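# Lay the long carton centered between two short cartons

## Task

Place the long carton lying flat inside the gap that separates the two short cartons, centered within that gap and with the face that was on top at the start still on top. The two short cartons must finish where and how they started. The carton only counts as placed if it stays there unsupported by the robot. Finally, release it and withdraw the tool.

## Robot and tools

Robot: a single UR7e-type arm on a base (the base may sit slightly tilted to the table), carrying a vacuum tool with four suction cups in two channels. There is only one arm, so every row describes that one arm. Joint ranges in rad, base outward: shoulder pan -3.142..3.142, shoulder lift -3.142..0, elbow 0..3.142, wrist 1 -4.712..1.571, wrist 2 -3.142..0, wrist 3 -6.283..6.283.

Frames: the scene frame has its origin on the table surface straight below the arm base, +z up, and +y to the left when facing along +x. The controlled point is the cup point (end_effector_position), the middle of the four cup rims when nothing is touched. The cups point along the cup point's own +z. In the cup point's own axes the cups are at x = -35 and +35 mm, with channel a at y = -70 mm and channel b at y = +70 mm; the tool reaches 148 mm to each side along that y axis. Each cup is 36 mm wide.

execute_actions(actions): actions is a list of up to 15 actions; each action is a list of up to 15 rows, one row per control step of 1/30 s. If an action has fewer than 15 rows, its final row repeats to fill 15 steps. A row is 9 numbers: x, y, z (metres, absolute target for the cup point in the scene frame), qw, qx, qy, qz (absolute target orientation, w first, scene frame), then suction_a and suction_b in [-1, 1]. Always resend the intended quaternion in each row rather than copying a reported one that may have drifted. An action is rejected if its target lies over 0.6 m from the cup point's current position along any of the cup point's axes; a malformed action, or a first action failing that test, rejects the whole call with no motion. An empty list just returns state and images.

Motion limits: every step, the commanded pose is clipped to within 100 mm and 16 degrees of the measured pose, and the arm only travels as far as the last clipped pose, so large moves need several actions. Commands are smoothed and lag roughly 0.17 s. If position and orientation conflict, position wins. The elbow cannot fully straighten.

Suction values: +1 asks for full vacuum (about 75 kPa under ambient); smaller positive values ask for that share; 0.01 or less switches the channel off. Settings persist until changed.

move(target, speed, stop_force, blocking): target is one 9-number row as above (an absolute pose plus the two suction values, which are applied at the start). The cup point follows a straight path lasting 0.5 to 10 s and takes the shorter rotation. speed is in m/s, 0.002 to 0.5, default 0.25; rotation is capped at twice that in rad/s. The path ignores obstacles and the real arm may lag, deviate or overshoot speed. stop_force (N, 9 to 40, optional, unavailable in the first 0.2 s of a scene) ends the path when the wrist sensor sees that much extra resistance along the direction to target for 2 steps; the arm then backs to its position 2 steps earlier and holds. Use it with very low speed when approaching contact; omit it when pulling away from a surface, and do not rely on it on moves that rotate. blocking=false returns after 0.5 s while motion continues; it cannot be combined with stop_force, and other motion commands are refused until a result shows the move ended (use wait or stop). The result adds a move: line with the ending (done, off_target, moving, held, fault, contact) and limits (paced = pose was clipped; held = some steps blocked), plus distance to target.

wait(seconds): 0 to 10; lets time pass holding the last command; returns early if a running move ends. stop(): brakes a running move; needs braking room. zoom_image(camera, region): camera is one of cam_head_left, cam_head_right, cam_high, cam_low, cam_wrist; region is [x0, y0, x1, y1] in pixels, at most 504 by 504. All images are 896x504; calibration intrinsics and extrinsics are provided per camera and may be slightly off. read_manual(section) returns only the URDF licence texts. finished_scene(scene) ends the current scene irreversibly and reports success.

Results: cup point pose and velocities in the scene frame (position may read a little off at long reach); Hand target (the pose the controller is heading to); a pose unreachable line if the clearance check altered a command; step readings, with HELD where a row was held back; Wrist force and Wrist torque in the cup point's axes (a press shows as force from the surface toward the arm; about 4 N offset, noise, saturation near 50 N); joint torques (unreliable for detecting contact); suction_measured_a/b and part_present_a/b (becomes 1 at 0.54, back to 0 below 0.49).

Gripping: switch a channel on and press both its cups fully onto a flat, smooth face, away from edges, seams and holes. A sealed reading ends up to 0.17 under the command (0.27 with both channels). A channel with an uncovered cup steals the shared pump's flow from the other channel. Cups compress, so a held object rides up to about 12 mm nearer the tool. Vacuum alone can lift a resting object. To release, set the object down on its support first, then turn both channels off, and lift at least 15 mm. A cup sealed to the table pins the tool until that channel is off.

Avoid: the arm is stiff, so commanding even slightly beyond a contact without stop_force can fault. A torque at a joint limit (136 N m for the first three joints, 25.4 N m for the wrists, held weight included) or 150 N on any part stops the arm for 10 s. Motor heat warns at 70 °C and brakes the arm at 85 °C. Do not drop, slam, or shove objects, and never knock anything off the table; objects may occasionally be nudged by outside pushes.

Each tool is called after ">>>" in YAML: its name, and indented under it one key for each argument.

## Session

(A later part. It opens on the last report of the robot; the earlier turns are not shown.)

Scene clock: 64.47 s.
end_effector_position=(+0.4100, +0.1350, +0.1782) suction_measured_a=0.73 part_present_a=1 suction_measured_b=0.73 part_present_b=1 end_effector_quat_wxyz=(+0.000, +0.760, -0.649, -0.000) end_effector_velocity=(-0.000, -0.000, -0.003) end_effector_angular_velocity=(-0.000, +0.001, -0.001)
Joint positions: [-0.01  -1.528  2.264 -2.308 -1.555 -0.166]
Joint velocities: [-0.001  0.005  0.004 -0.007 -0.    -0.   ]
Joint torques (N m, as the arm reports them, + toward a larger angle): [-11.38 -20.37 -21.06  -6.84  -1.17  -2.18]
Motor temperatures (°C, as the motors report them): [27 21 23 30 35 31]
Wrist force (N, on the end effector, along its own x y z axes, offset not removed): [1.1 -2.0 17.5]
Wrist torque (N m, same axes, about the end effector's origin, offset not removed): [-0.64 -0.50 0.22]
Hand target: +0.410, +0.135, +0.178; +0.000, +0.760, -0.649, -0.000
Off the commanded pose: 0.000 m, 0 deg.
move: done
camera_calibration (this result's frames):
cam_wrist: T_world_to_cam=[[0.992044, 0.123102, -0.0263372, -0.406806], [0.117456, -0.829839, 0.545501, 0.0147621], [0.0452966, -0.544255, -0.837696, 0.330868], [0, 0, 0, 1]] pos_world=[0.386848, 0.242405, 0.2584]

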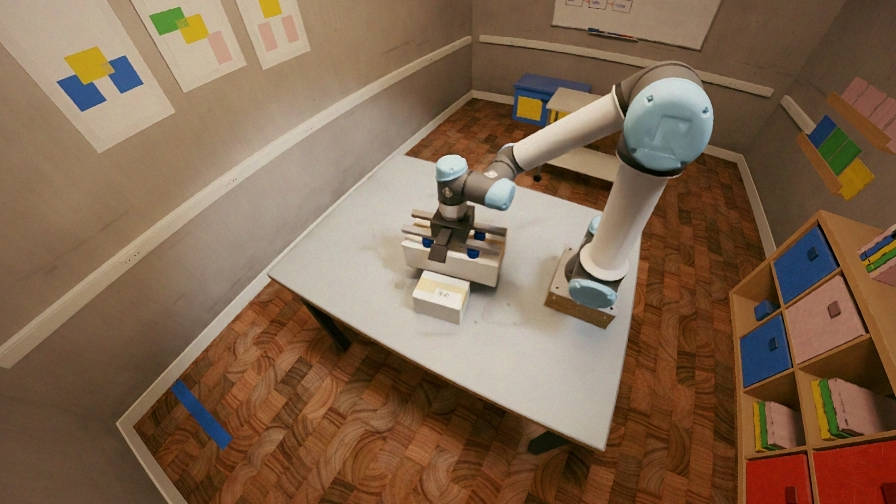

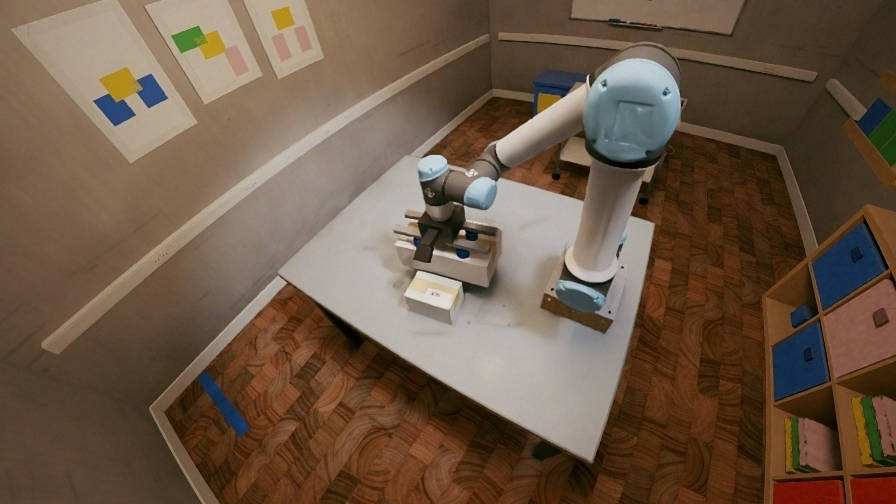

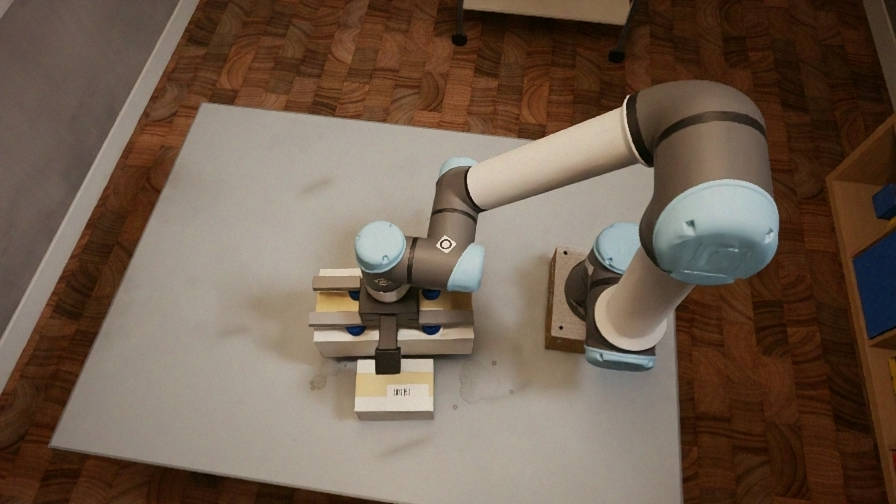

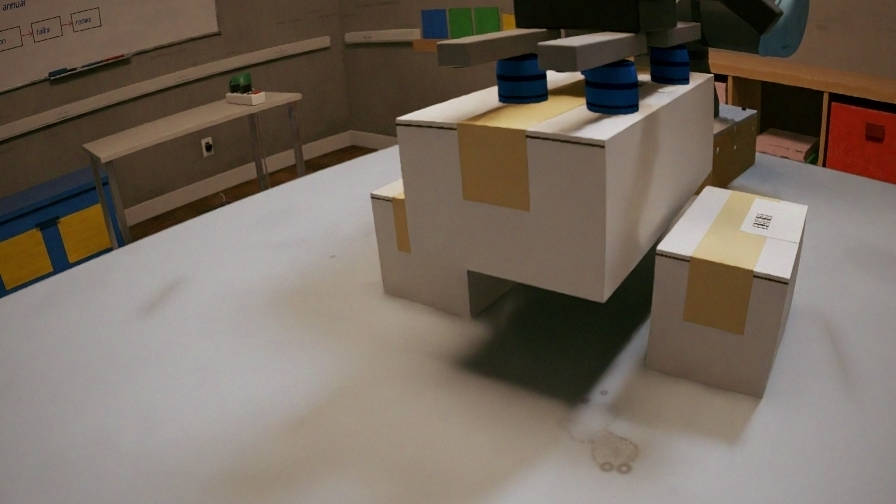

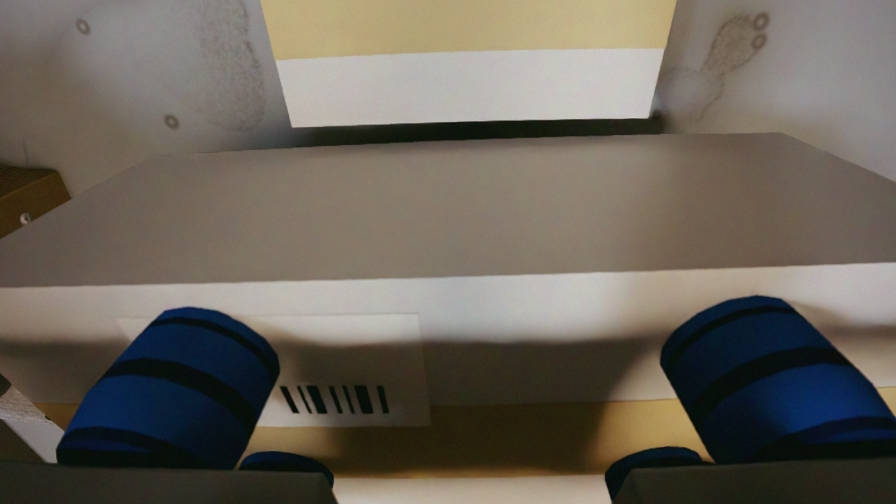

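Entered cleanly.

>>> move:
  target: [0.410,0.135,0.15,0,-0.760,0.649,0,1,1]
  speed: 0.015

>>> move:
  target: [0.410,0.135,0.098,0,-0.760,0.649,0,1,1]
  speed: 0.02

Scene clock: 68.33 s.
end_effector_position=(+0.4100, +0.1350, +0.1504) suction_measured_a=0.73 part_present_a=1 suction_measured_b=0.73 part_present_b=1 end_effector_quat_wxyz=(+0.000, +0.760, -0.649, -0.000) end_effector_velocity=(+0.000, -0.000, -0.003) end_effector_angular_velocity=(-0.000, +0.001, -0.001)
Joint positions: [-0.009 -1.467  2.297 -2.402 -1.555 -0.165]
Joint velocities: [-0.     0.008  0.003 -0.01  -0.     0.001]
Joint torques (N m, as the arm reports them, + toward a larger angle): [ 11.96 -23.81 -18.79  -7.05  -1.25   1.7 ]
Motor temperatures (°C, as the motors report them): [27 21 23 30 35 31]
Wrist force (N, on the end effector, along its own x y z axes, offset not removed): [1.1 -2.2 17.0]
Wrist torque (N m, same axes, about the end effector's origin, offset not removed): [-0.69 -0.43 0.11]
Hand target: +0.410, +0.135, +0.150; +0.000, +0.760, -0.649, -0.000
Off the commanded pose: 0.000 m, 0 deg.
move: done
camera_calibration (this result's frames):
cam_wrist: T_world_to_cam=[[0.992044, 0.123103, -0.0263542, -0.407517], [0.117466, -0.829836, 0.545504, 0.0299527], [0.0452834, -0.54426, -0.837694, 0.307501], [0, 0, 0, 1]] pos_world=[0.386832, 0.242383, 0.230512]

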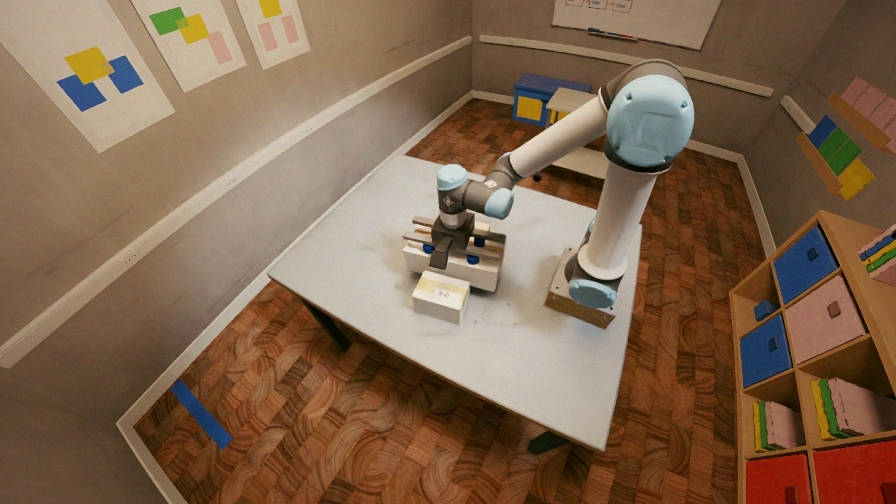

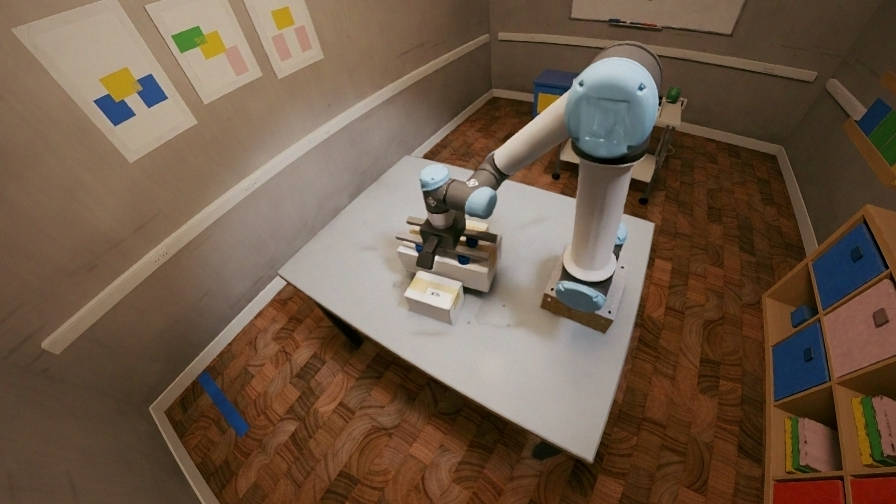

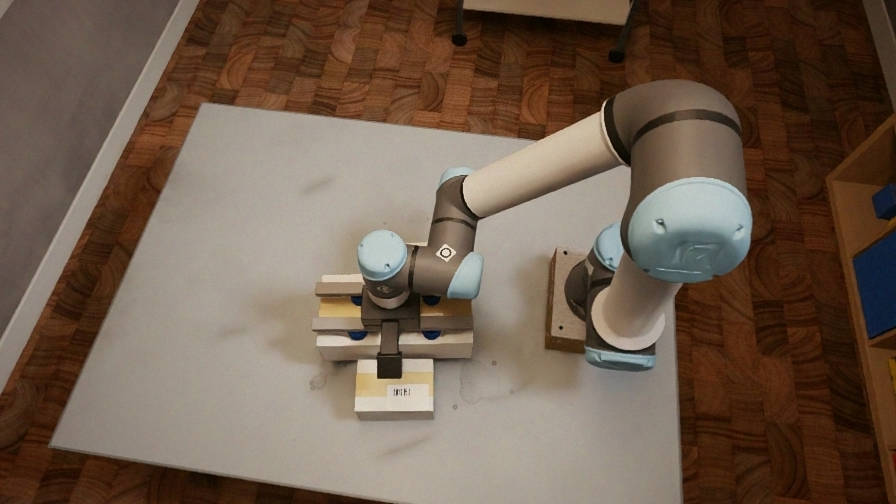

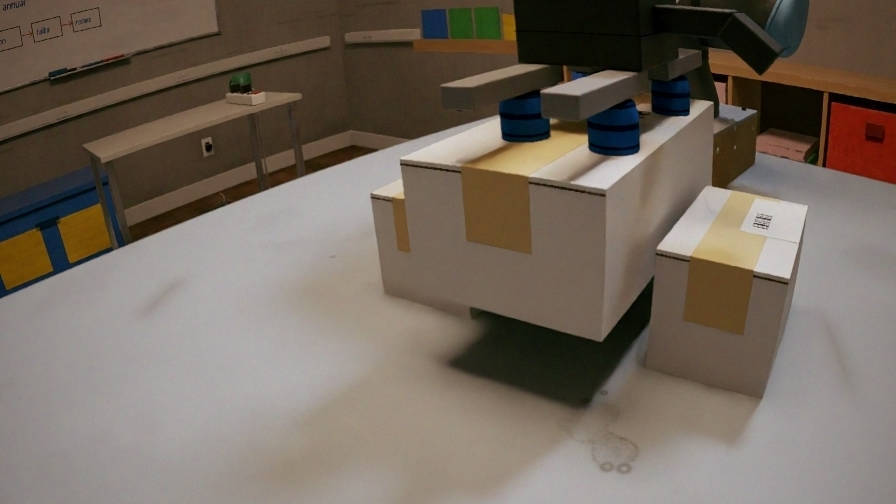

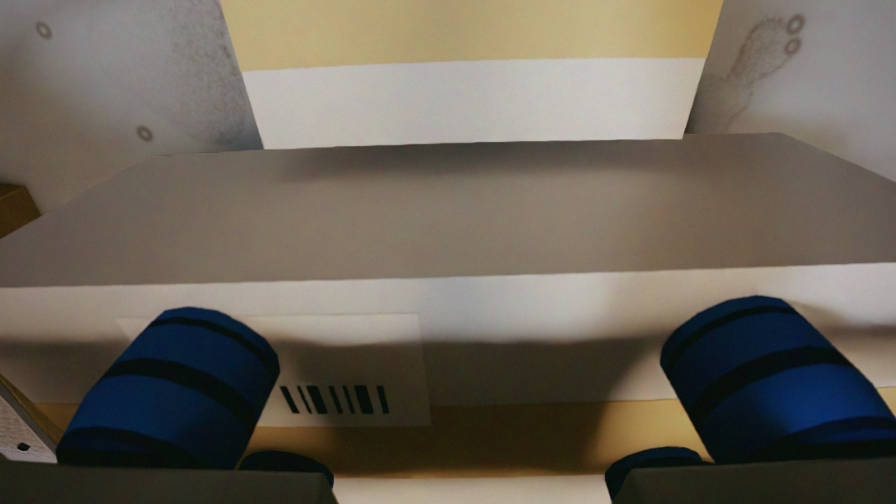

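Scene clock: 71.27 s.
end_effector_position=(+0.4100, +0.1350, +0.0983) suction_measured_a=0.73 part_present_a=1 suction_measured_b=0.73 part_present_b=1 end_effector_quat_wxyz=(+0.000, +0.760, -0.649, -0.000) end_effector_velocity=(+0.000, -0.000, -0.002) end_effector_angular_velocity=(-0.000, -0.001, -0.002)
Joint positions: [-0.007 -1.333  2.341 -2.58  -1.555 -0.163]
Joint velocities: [ 0.     0.006  0.001 -0.008 -0.     0.002]
Joint torques (N m, as the arm reports them, + toward a larger angle): [ 11.67 -25.35 -13.31  -7.21  -0.9    1.7 ]
Motor temperatures (°C, as the motors report them): [27 21 23 30 35 31]
Wrist force (N, on the end effector, along its own x y z axes, offset not removed): [2.2 -1.1 17.1]
Wrist torque (N m, same axes, about the end effector's origin, offset not removed): [-0.50 -0.64 0.06]
Hand target: +0.410, +0.135, +0.098; +0.000, +0.760, -0.649, -0.000
Off the commanded pose: 0.000 m, 0 deg.
move: done
camera_calibration (this result's frames):
cam_wrist: T_world_to_cam=[[0.992044, 0.123103, -0.0263525, -0.408876], [0.117466, -0.829837, 0.545502, 0.0583522], [0.0452849, -0.544258, -0.837695, 0.263895], [0, 0, 0, 1]] pos_world=[0.386818, 0.242383, 0.178457]

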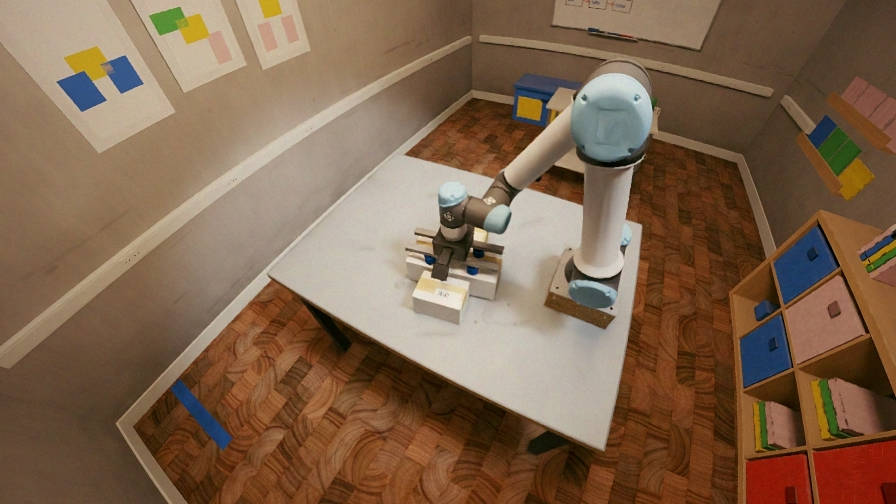

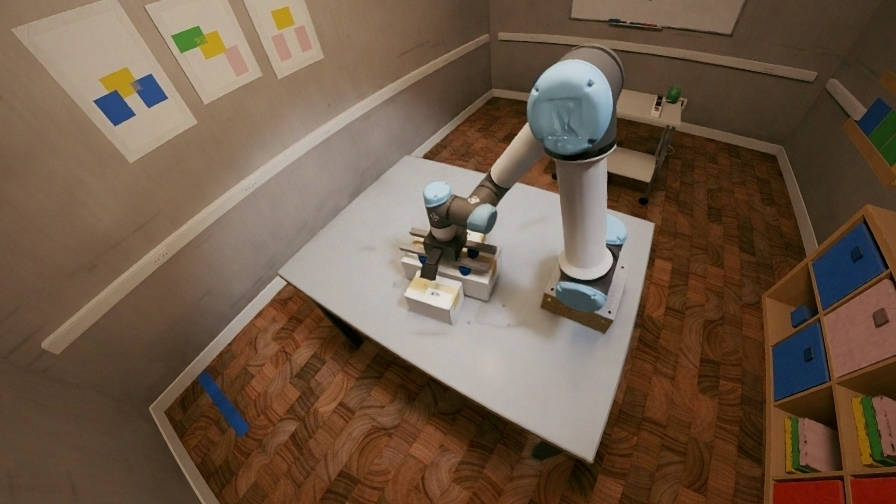

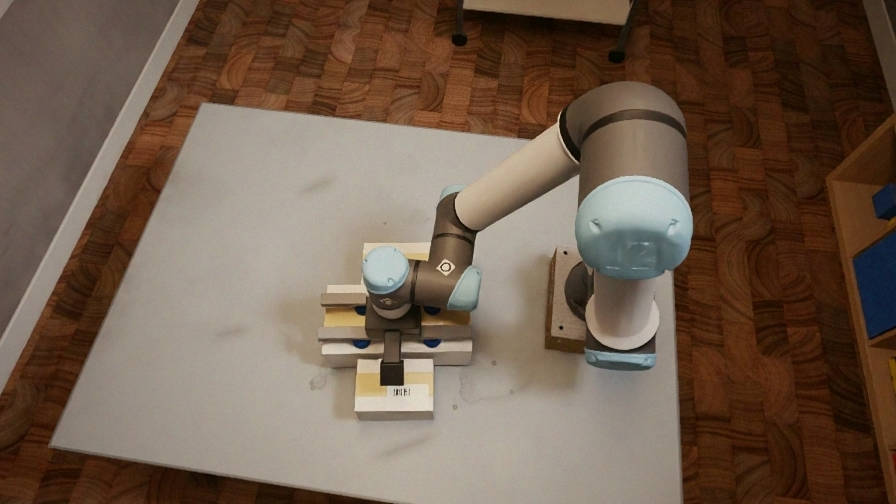

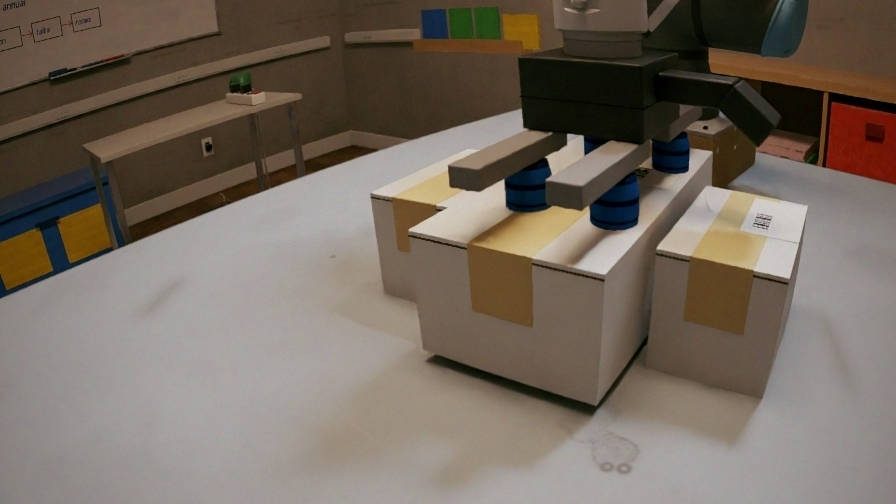

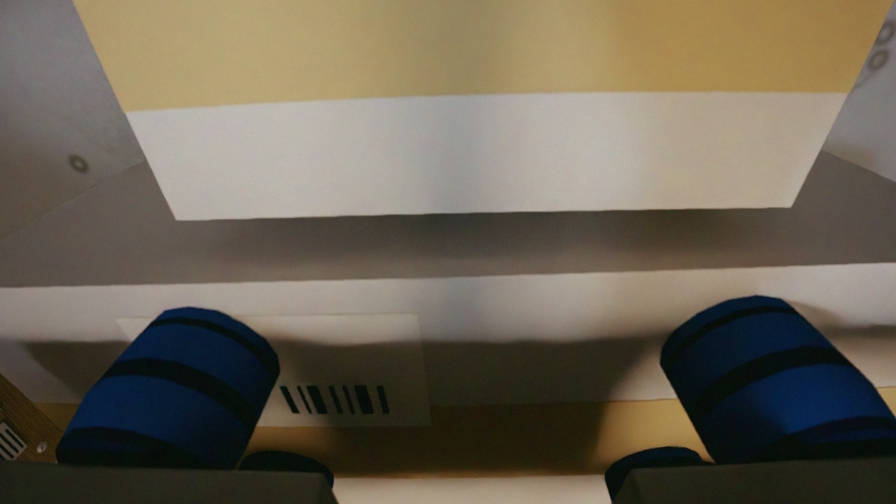

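>>> move:
  target: [0.410,0.135,0.095,0,-0.760,0.649,0,1,1]
  speed: 0.005

>>> execute_actions:
  actions:
    - [[0.410,0.135,0.095,0,-0.760,0.649,0,0,0]]
    - [[0.410,0.135,0.13,0,-0.760,0.649,0,0,0]]

>>> move:
  target: [0.41,0.19,0.36,0,-0.760,0.649,0,0,0]

Scene clock: 74.33 s.
end_effector_position=(+0.4100, +0.1350, +0.0951) suction_measured_a=0.73 part_present_a=1 suction_measured_b=0.73 part_present_b=1 end_effector_quat_wxyz=(+0.000, +0.760, -0.649, -0.000) end_effector_velocity=(-0.000, -0.000, -0.001) end_effector_angular_velocity=(-0.000, -0.000, -0.000)
Joint positions: [-0.006 -1.324  2.343 -2.591 -1.555 -0.163]
Joint velocities: [-0.     0.003  0.001 -0.004 -0.     0.   ]
Joint torques (N m, as the arm reports them, + toward a larger angle): [ 11.69 -27.   -13.13  -6.83  -0.98   1.67]
Motor temperatures (°C, as the motors report them): [27 21 23 30 35 31]
Wrist force (N, on the end effector, along its own x y z axes, offset not removed): [0.8 0.8 18.7]
Wrist torque (N m, same axes, about the end effector's origin, offset not removed): [-0.29 -0.50 0.17]
Hand target: +0.410, +0.135, +0.095; +0.000, +0.760, -0.649, -0.000
Off the commanded pose: 0.000 m, 0 deg.
move: done
camera_calibration (this result's frames):
cam_wrist: T_world_to_cam=[[0.992044, 0.123103, -0.0263327, -0.409], [0.117454, -0.829837, 0.545505, 0.060074], [0.0453013, -0.544258, -0.837694, 0.261244], [0, 0, 0, 1]] pos_world=[0.386855, 0.242384, 0.175301]

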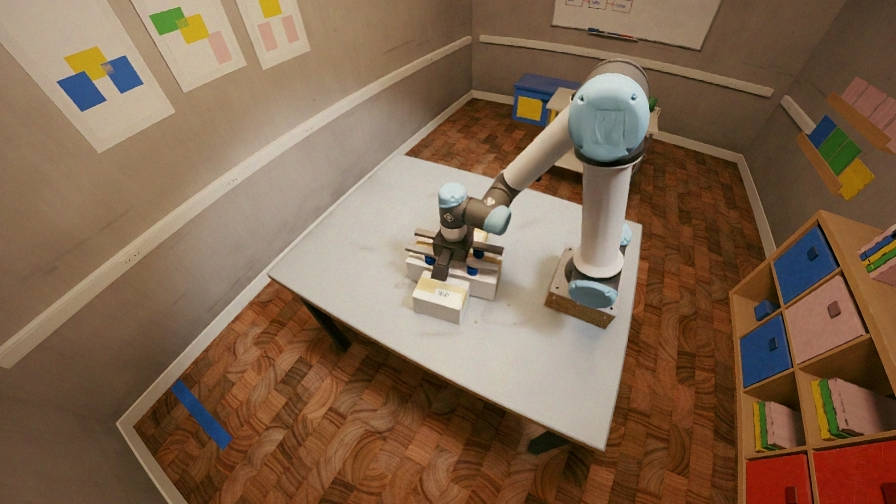

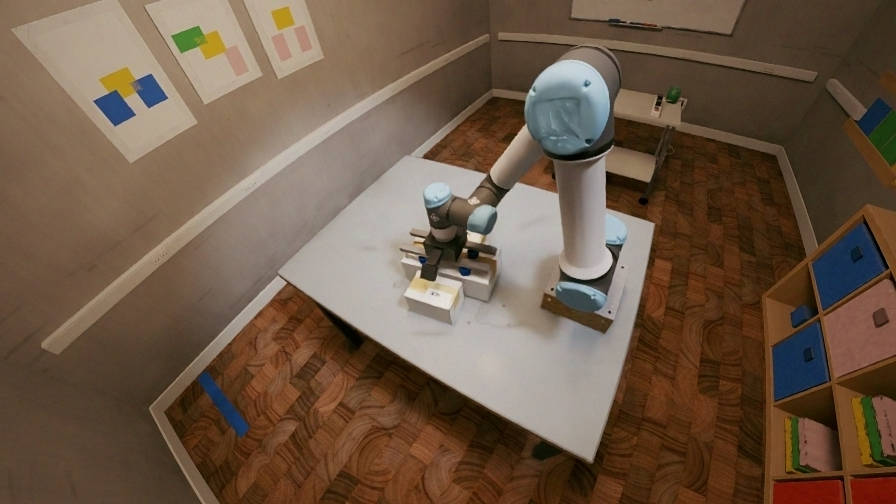

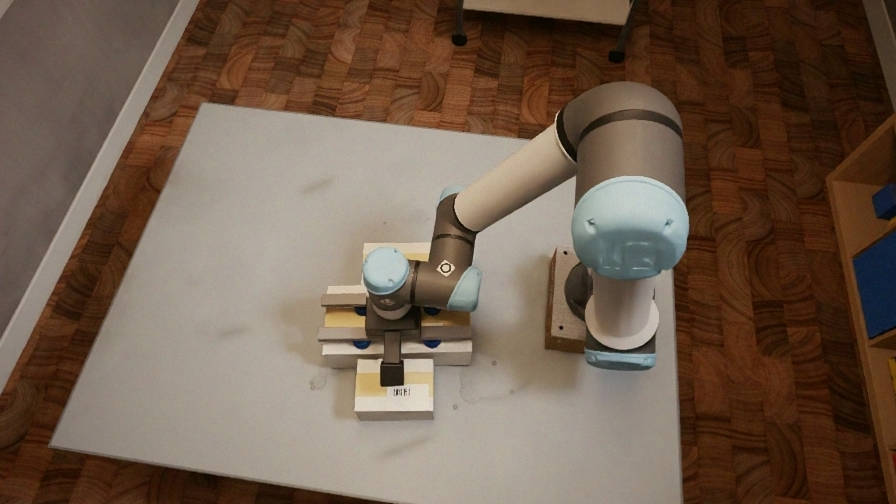

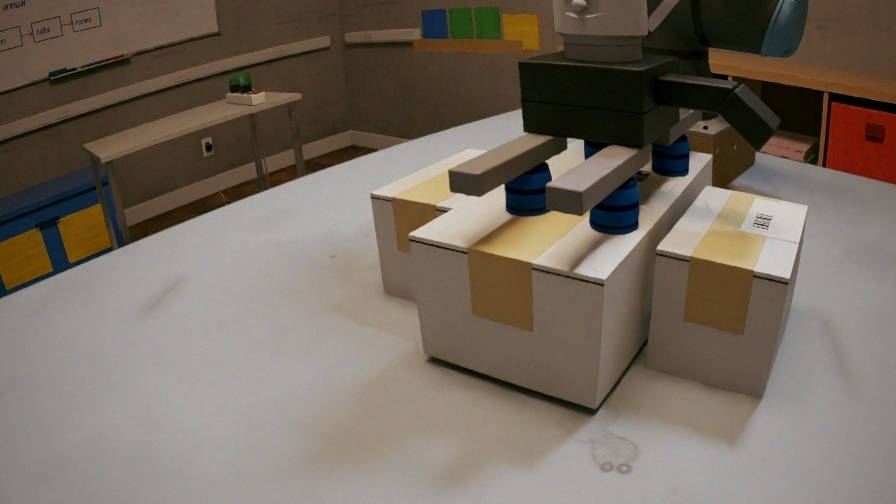

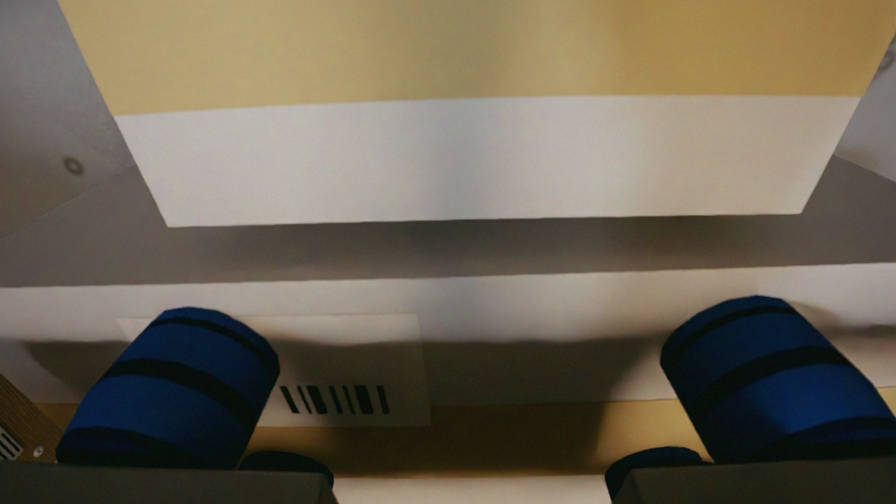

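Scene clock: 75.33 s.
end_effector_position=(+0.4101, +0.1351, +0.1288) suction_measured_a=0.00 part_present_a=0 suction_measured_b=0.00 part_present_b=0 end_effector_quat_wxyz=(-0.000, +0.760, -0.649, +0.000) end_effector_velocity=(-0.001, -0.001, +0.010) end_effector_angular_velocity=(+0.000, +0.004, +0.001)
Joint positions: [-0.008 -1.414  2.318 -2.476 -1.555 -0.164]
Joint velocities: [-0.002 -0.027 -0.009  0.04   0.    -0.004]
Joint torques (N m, as the arm reports them, + toward a larger angle): [-11.7  -34.04 -29.53  -0.87  -0.63  -2.61]
Motor temperatures (°C, as the motors report them): [27 21 23 30 35 31]
Wrist force (N, on the end effector, along its own x y z axes, offset not removed): [1.1 -1.3 2.8]
Wrist torque (N m, same axes, about the end effector's origin, offset not removed): [-0.11 -0.32 0.15]
Hand target: +0.410, +0.135, +0.130; -0.000, +0.760, -0.649, +0.000
Off the commanded pose: 0.001 m, 0 deg.
Step readings (end_effector_position; steps 1 to 15: 1st action; 16 to 30: 2nd action):
0: (+0.4100, +0.1350, +0.0951)
1: (+0.4100, +0.1350, +0.0951)
2: (+0.4101, +0.1350, +0.0951)
4: (+0.4100, +0.1350, +0.0951)
8: (+0.4101, +0.1350, +0.0951)
15: (+0.4100, +0.1350, +0.0951)
16: (+0.4100, +0.1350, +0.0951)
17: (+0.4107, +0.1350, +0.0967)
19: (+0.4116, +0.1352, +0.1077)
23: (+0.4108, +0.1353, +0.1220)
30: end_effector_position above
camera_calibration (this result's frames):
cam_wrist: T_world_to_cam=[[0.992051, 0.123182, -0.0257253, -0.408343], [0.117186, -0.829825, 0.545581, 0.0418647], [0.0458581, -0.544259, -0.837663, 0.289241], [0, 0, 0, 1]] pos_world=[0.386927, 0.242463, 0.208941]

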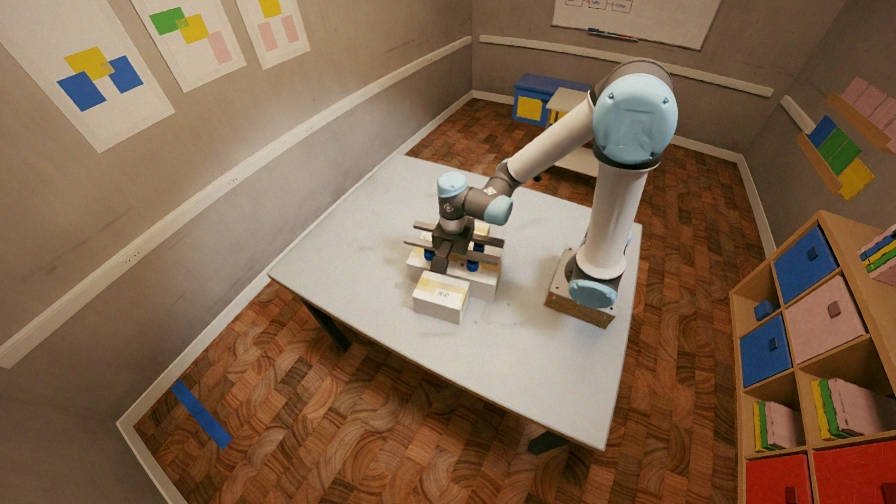

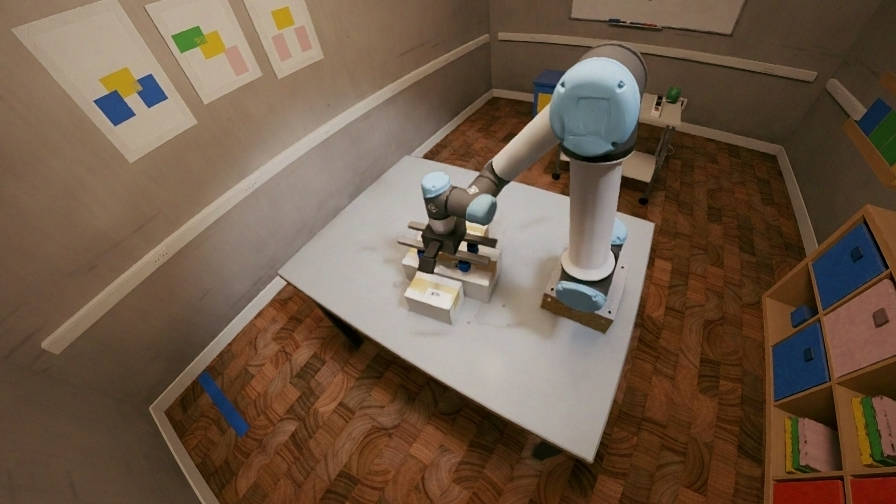

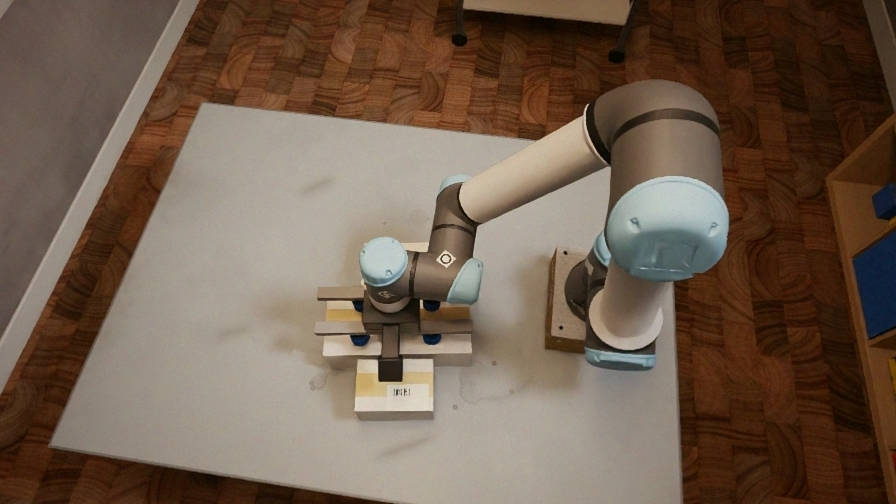

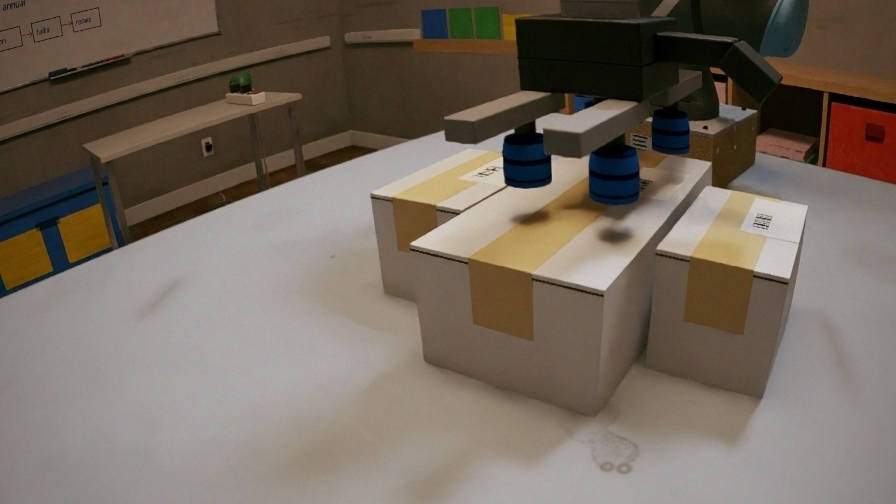

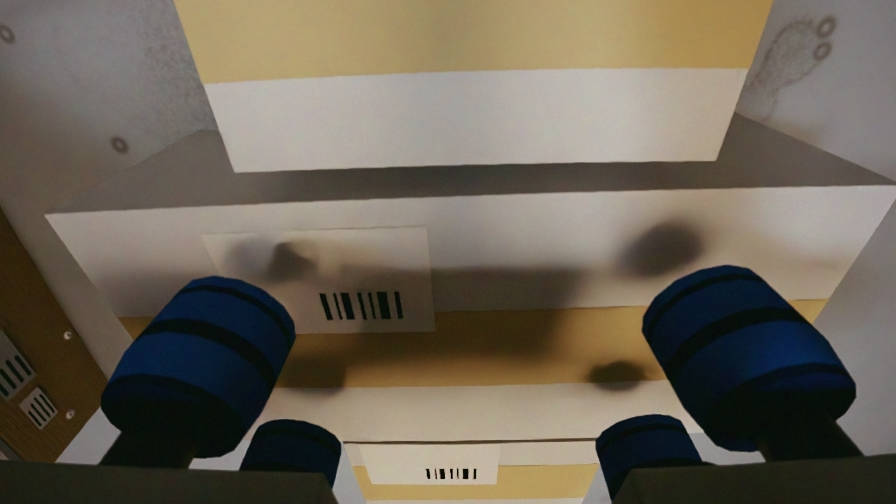

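Scene clock: 76.93 s.
end_effector_position=(+0.4101, +0.1899, +0.3596) suction_measured_a=0.00 part_present_a=0 suction_measured_b=0.00 part_present_b=0 end_effector_quat_wxyz=(-0.000, +0.760, -0.649, +0.000) end_effector_velocity=(+0.001, +0.001, +0.002) end_effector_angular_velocity=(-0.000, +0.005, -0.000)
Joint positions: [ 0.114 -1.704  1.904 -1.775 -1.555 -0.042]
Joint velocities: [ 0.002  0.004 -0.009  0.011  0.     0.002]
Joint torques (N m, as the arm reports them, + toward a larger angle): [  9.31 -15.06 -36.98  -1.49  -1.46   1.57]
Motor temperatures (°C, as the motors report them): [27 21 23 30 35 31]
Wrist force (N, on the end effector, along its own x y z axes, offset not removed): [2.1 -1.2 0.2]
Wrist torque (N m, same axes, about the end effector's origin, offset not removed): [-0.10 -0.33 0.18]
Hand target: +0.410, +0.190, +0.360; -0.000, +0.760, -0.649, -0.000
Off the commanded pose: 0.000 m, 0 deg.
move: done
camera_calibration (this result's frames):
cam_wrist: T_world_to_cam=[[0.992051, 0.123132, -0.0259648, -0.40908], [0.117285, -0.829928, 0.545402, -0.0384933], [0.0456077, -0.544111, -0.837772, 0.512545], [0, 0, 0, 1]] pos_world=[0.386967, 0.297306, 0.439769]

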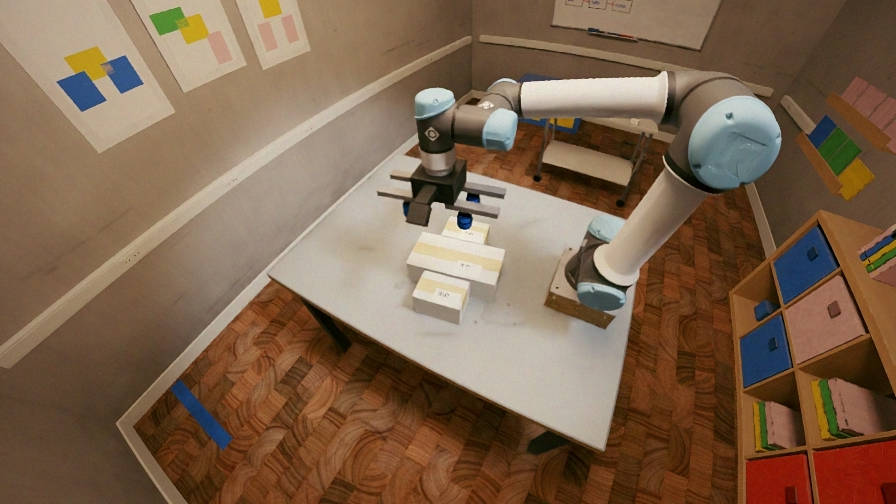

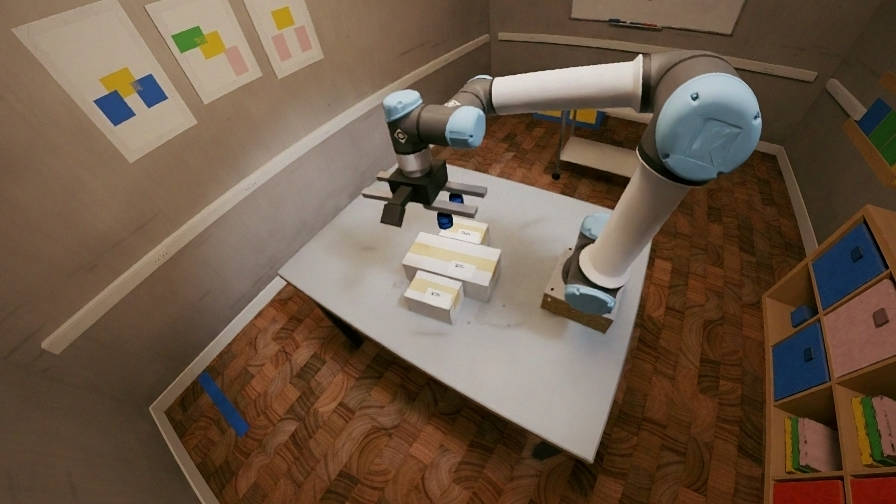

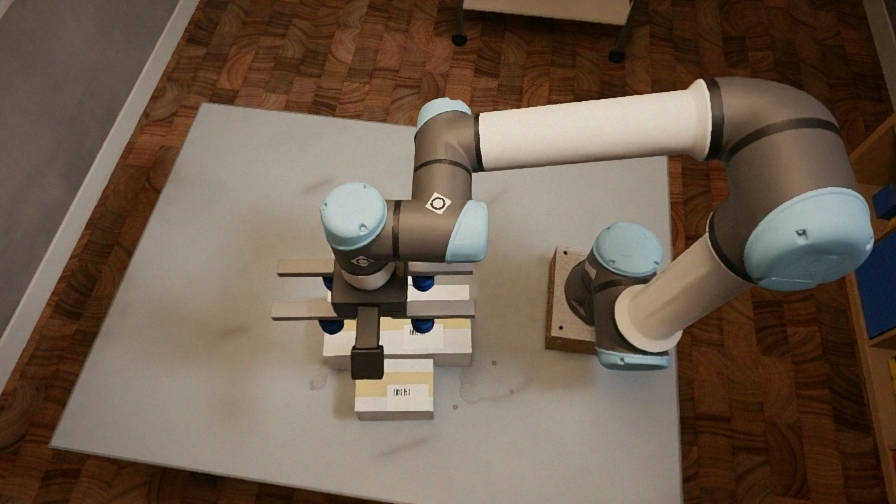

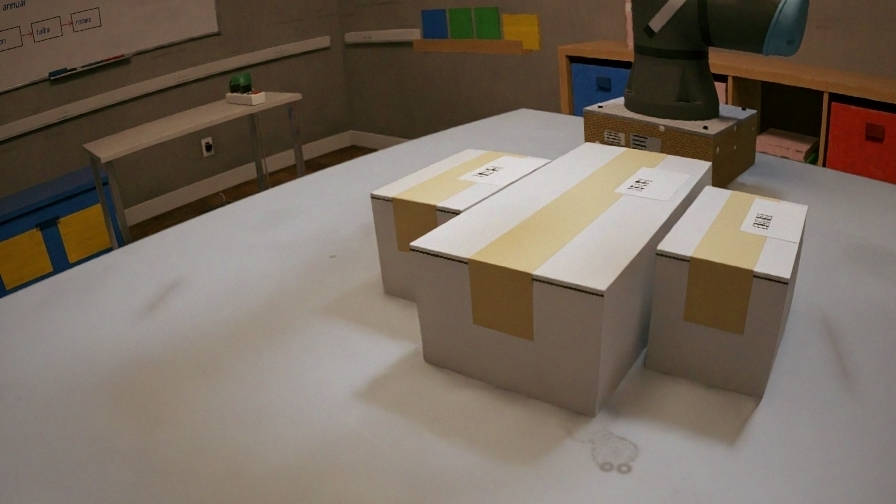

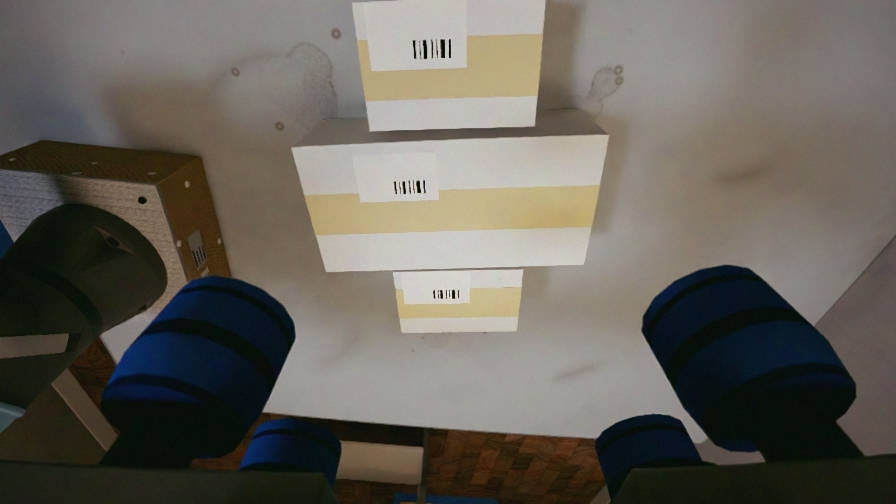

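>>> zoom_image:
  camera: "cam_wrist"
  region: [280,90,630,340]

Region (280, 90, 630, 340) of cam_wrist's 896x504 image, scaled by 1.440, with more detail than that image has; it fills the top 360 rows of this view, and the rest is white.

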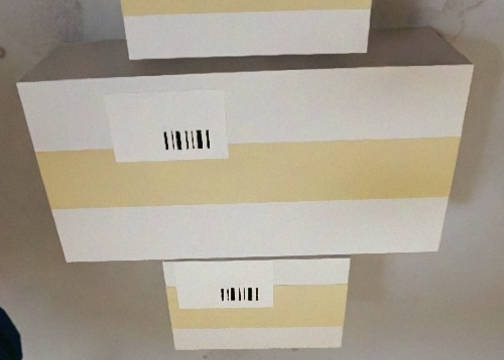

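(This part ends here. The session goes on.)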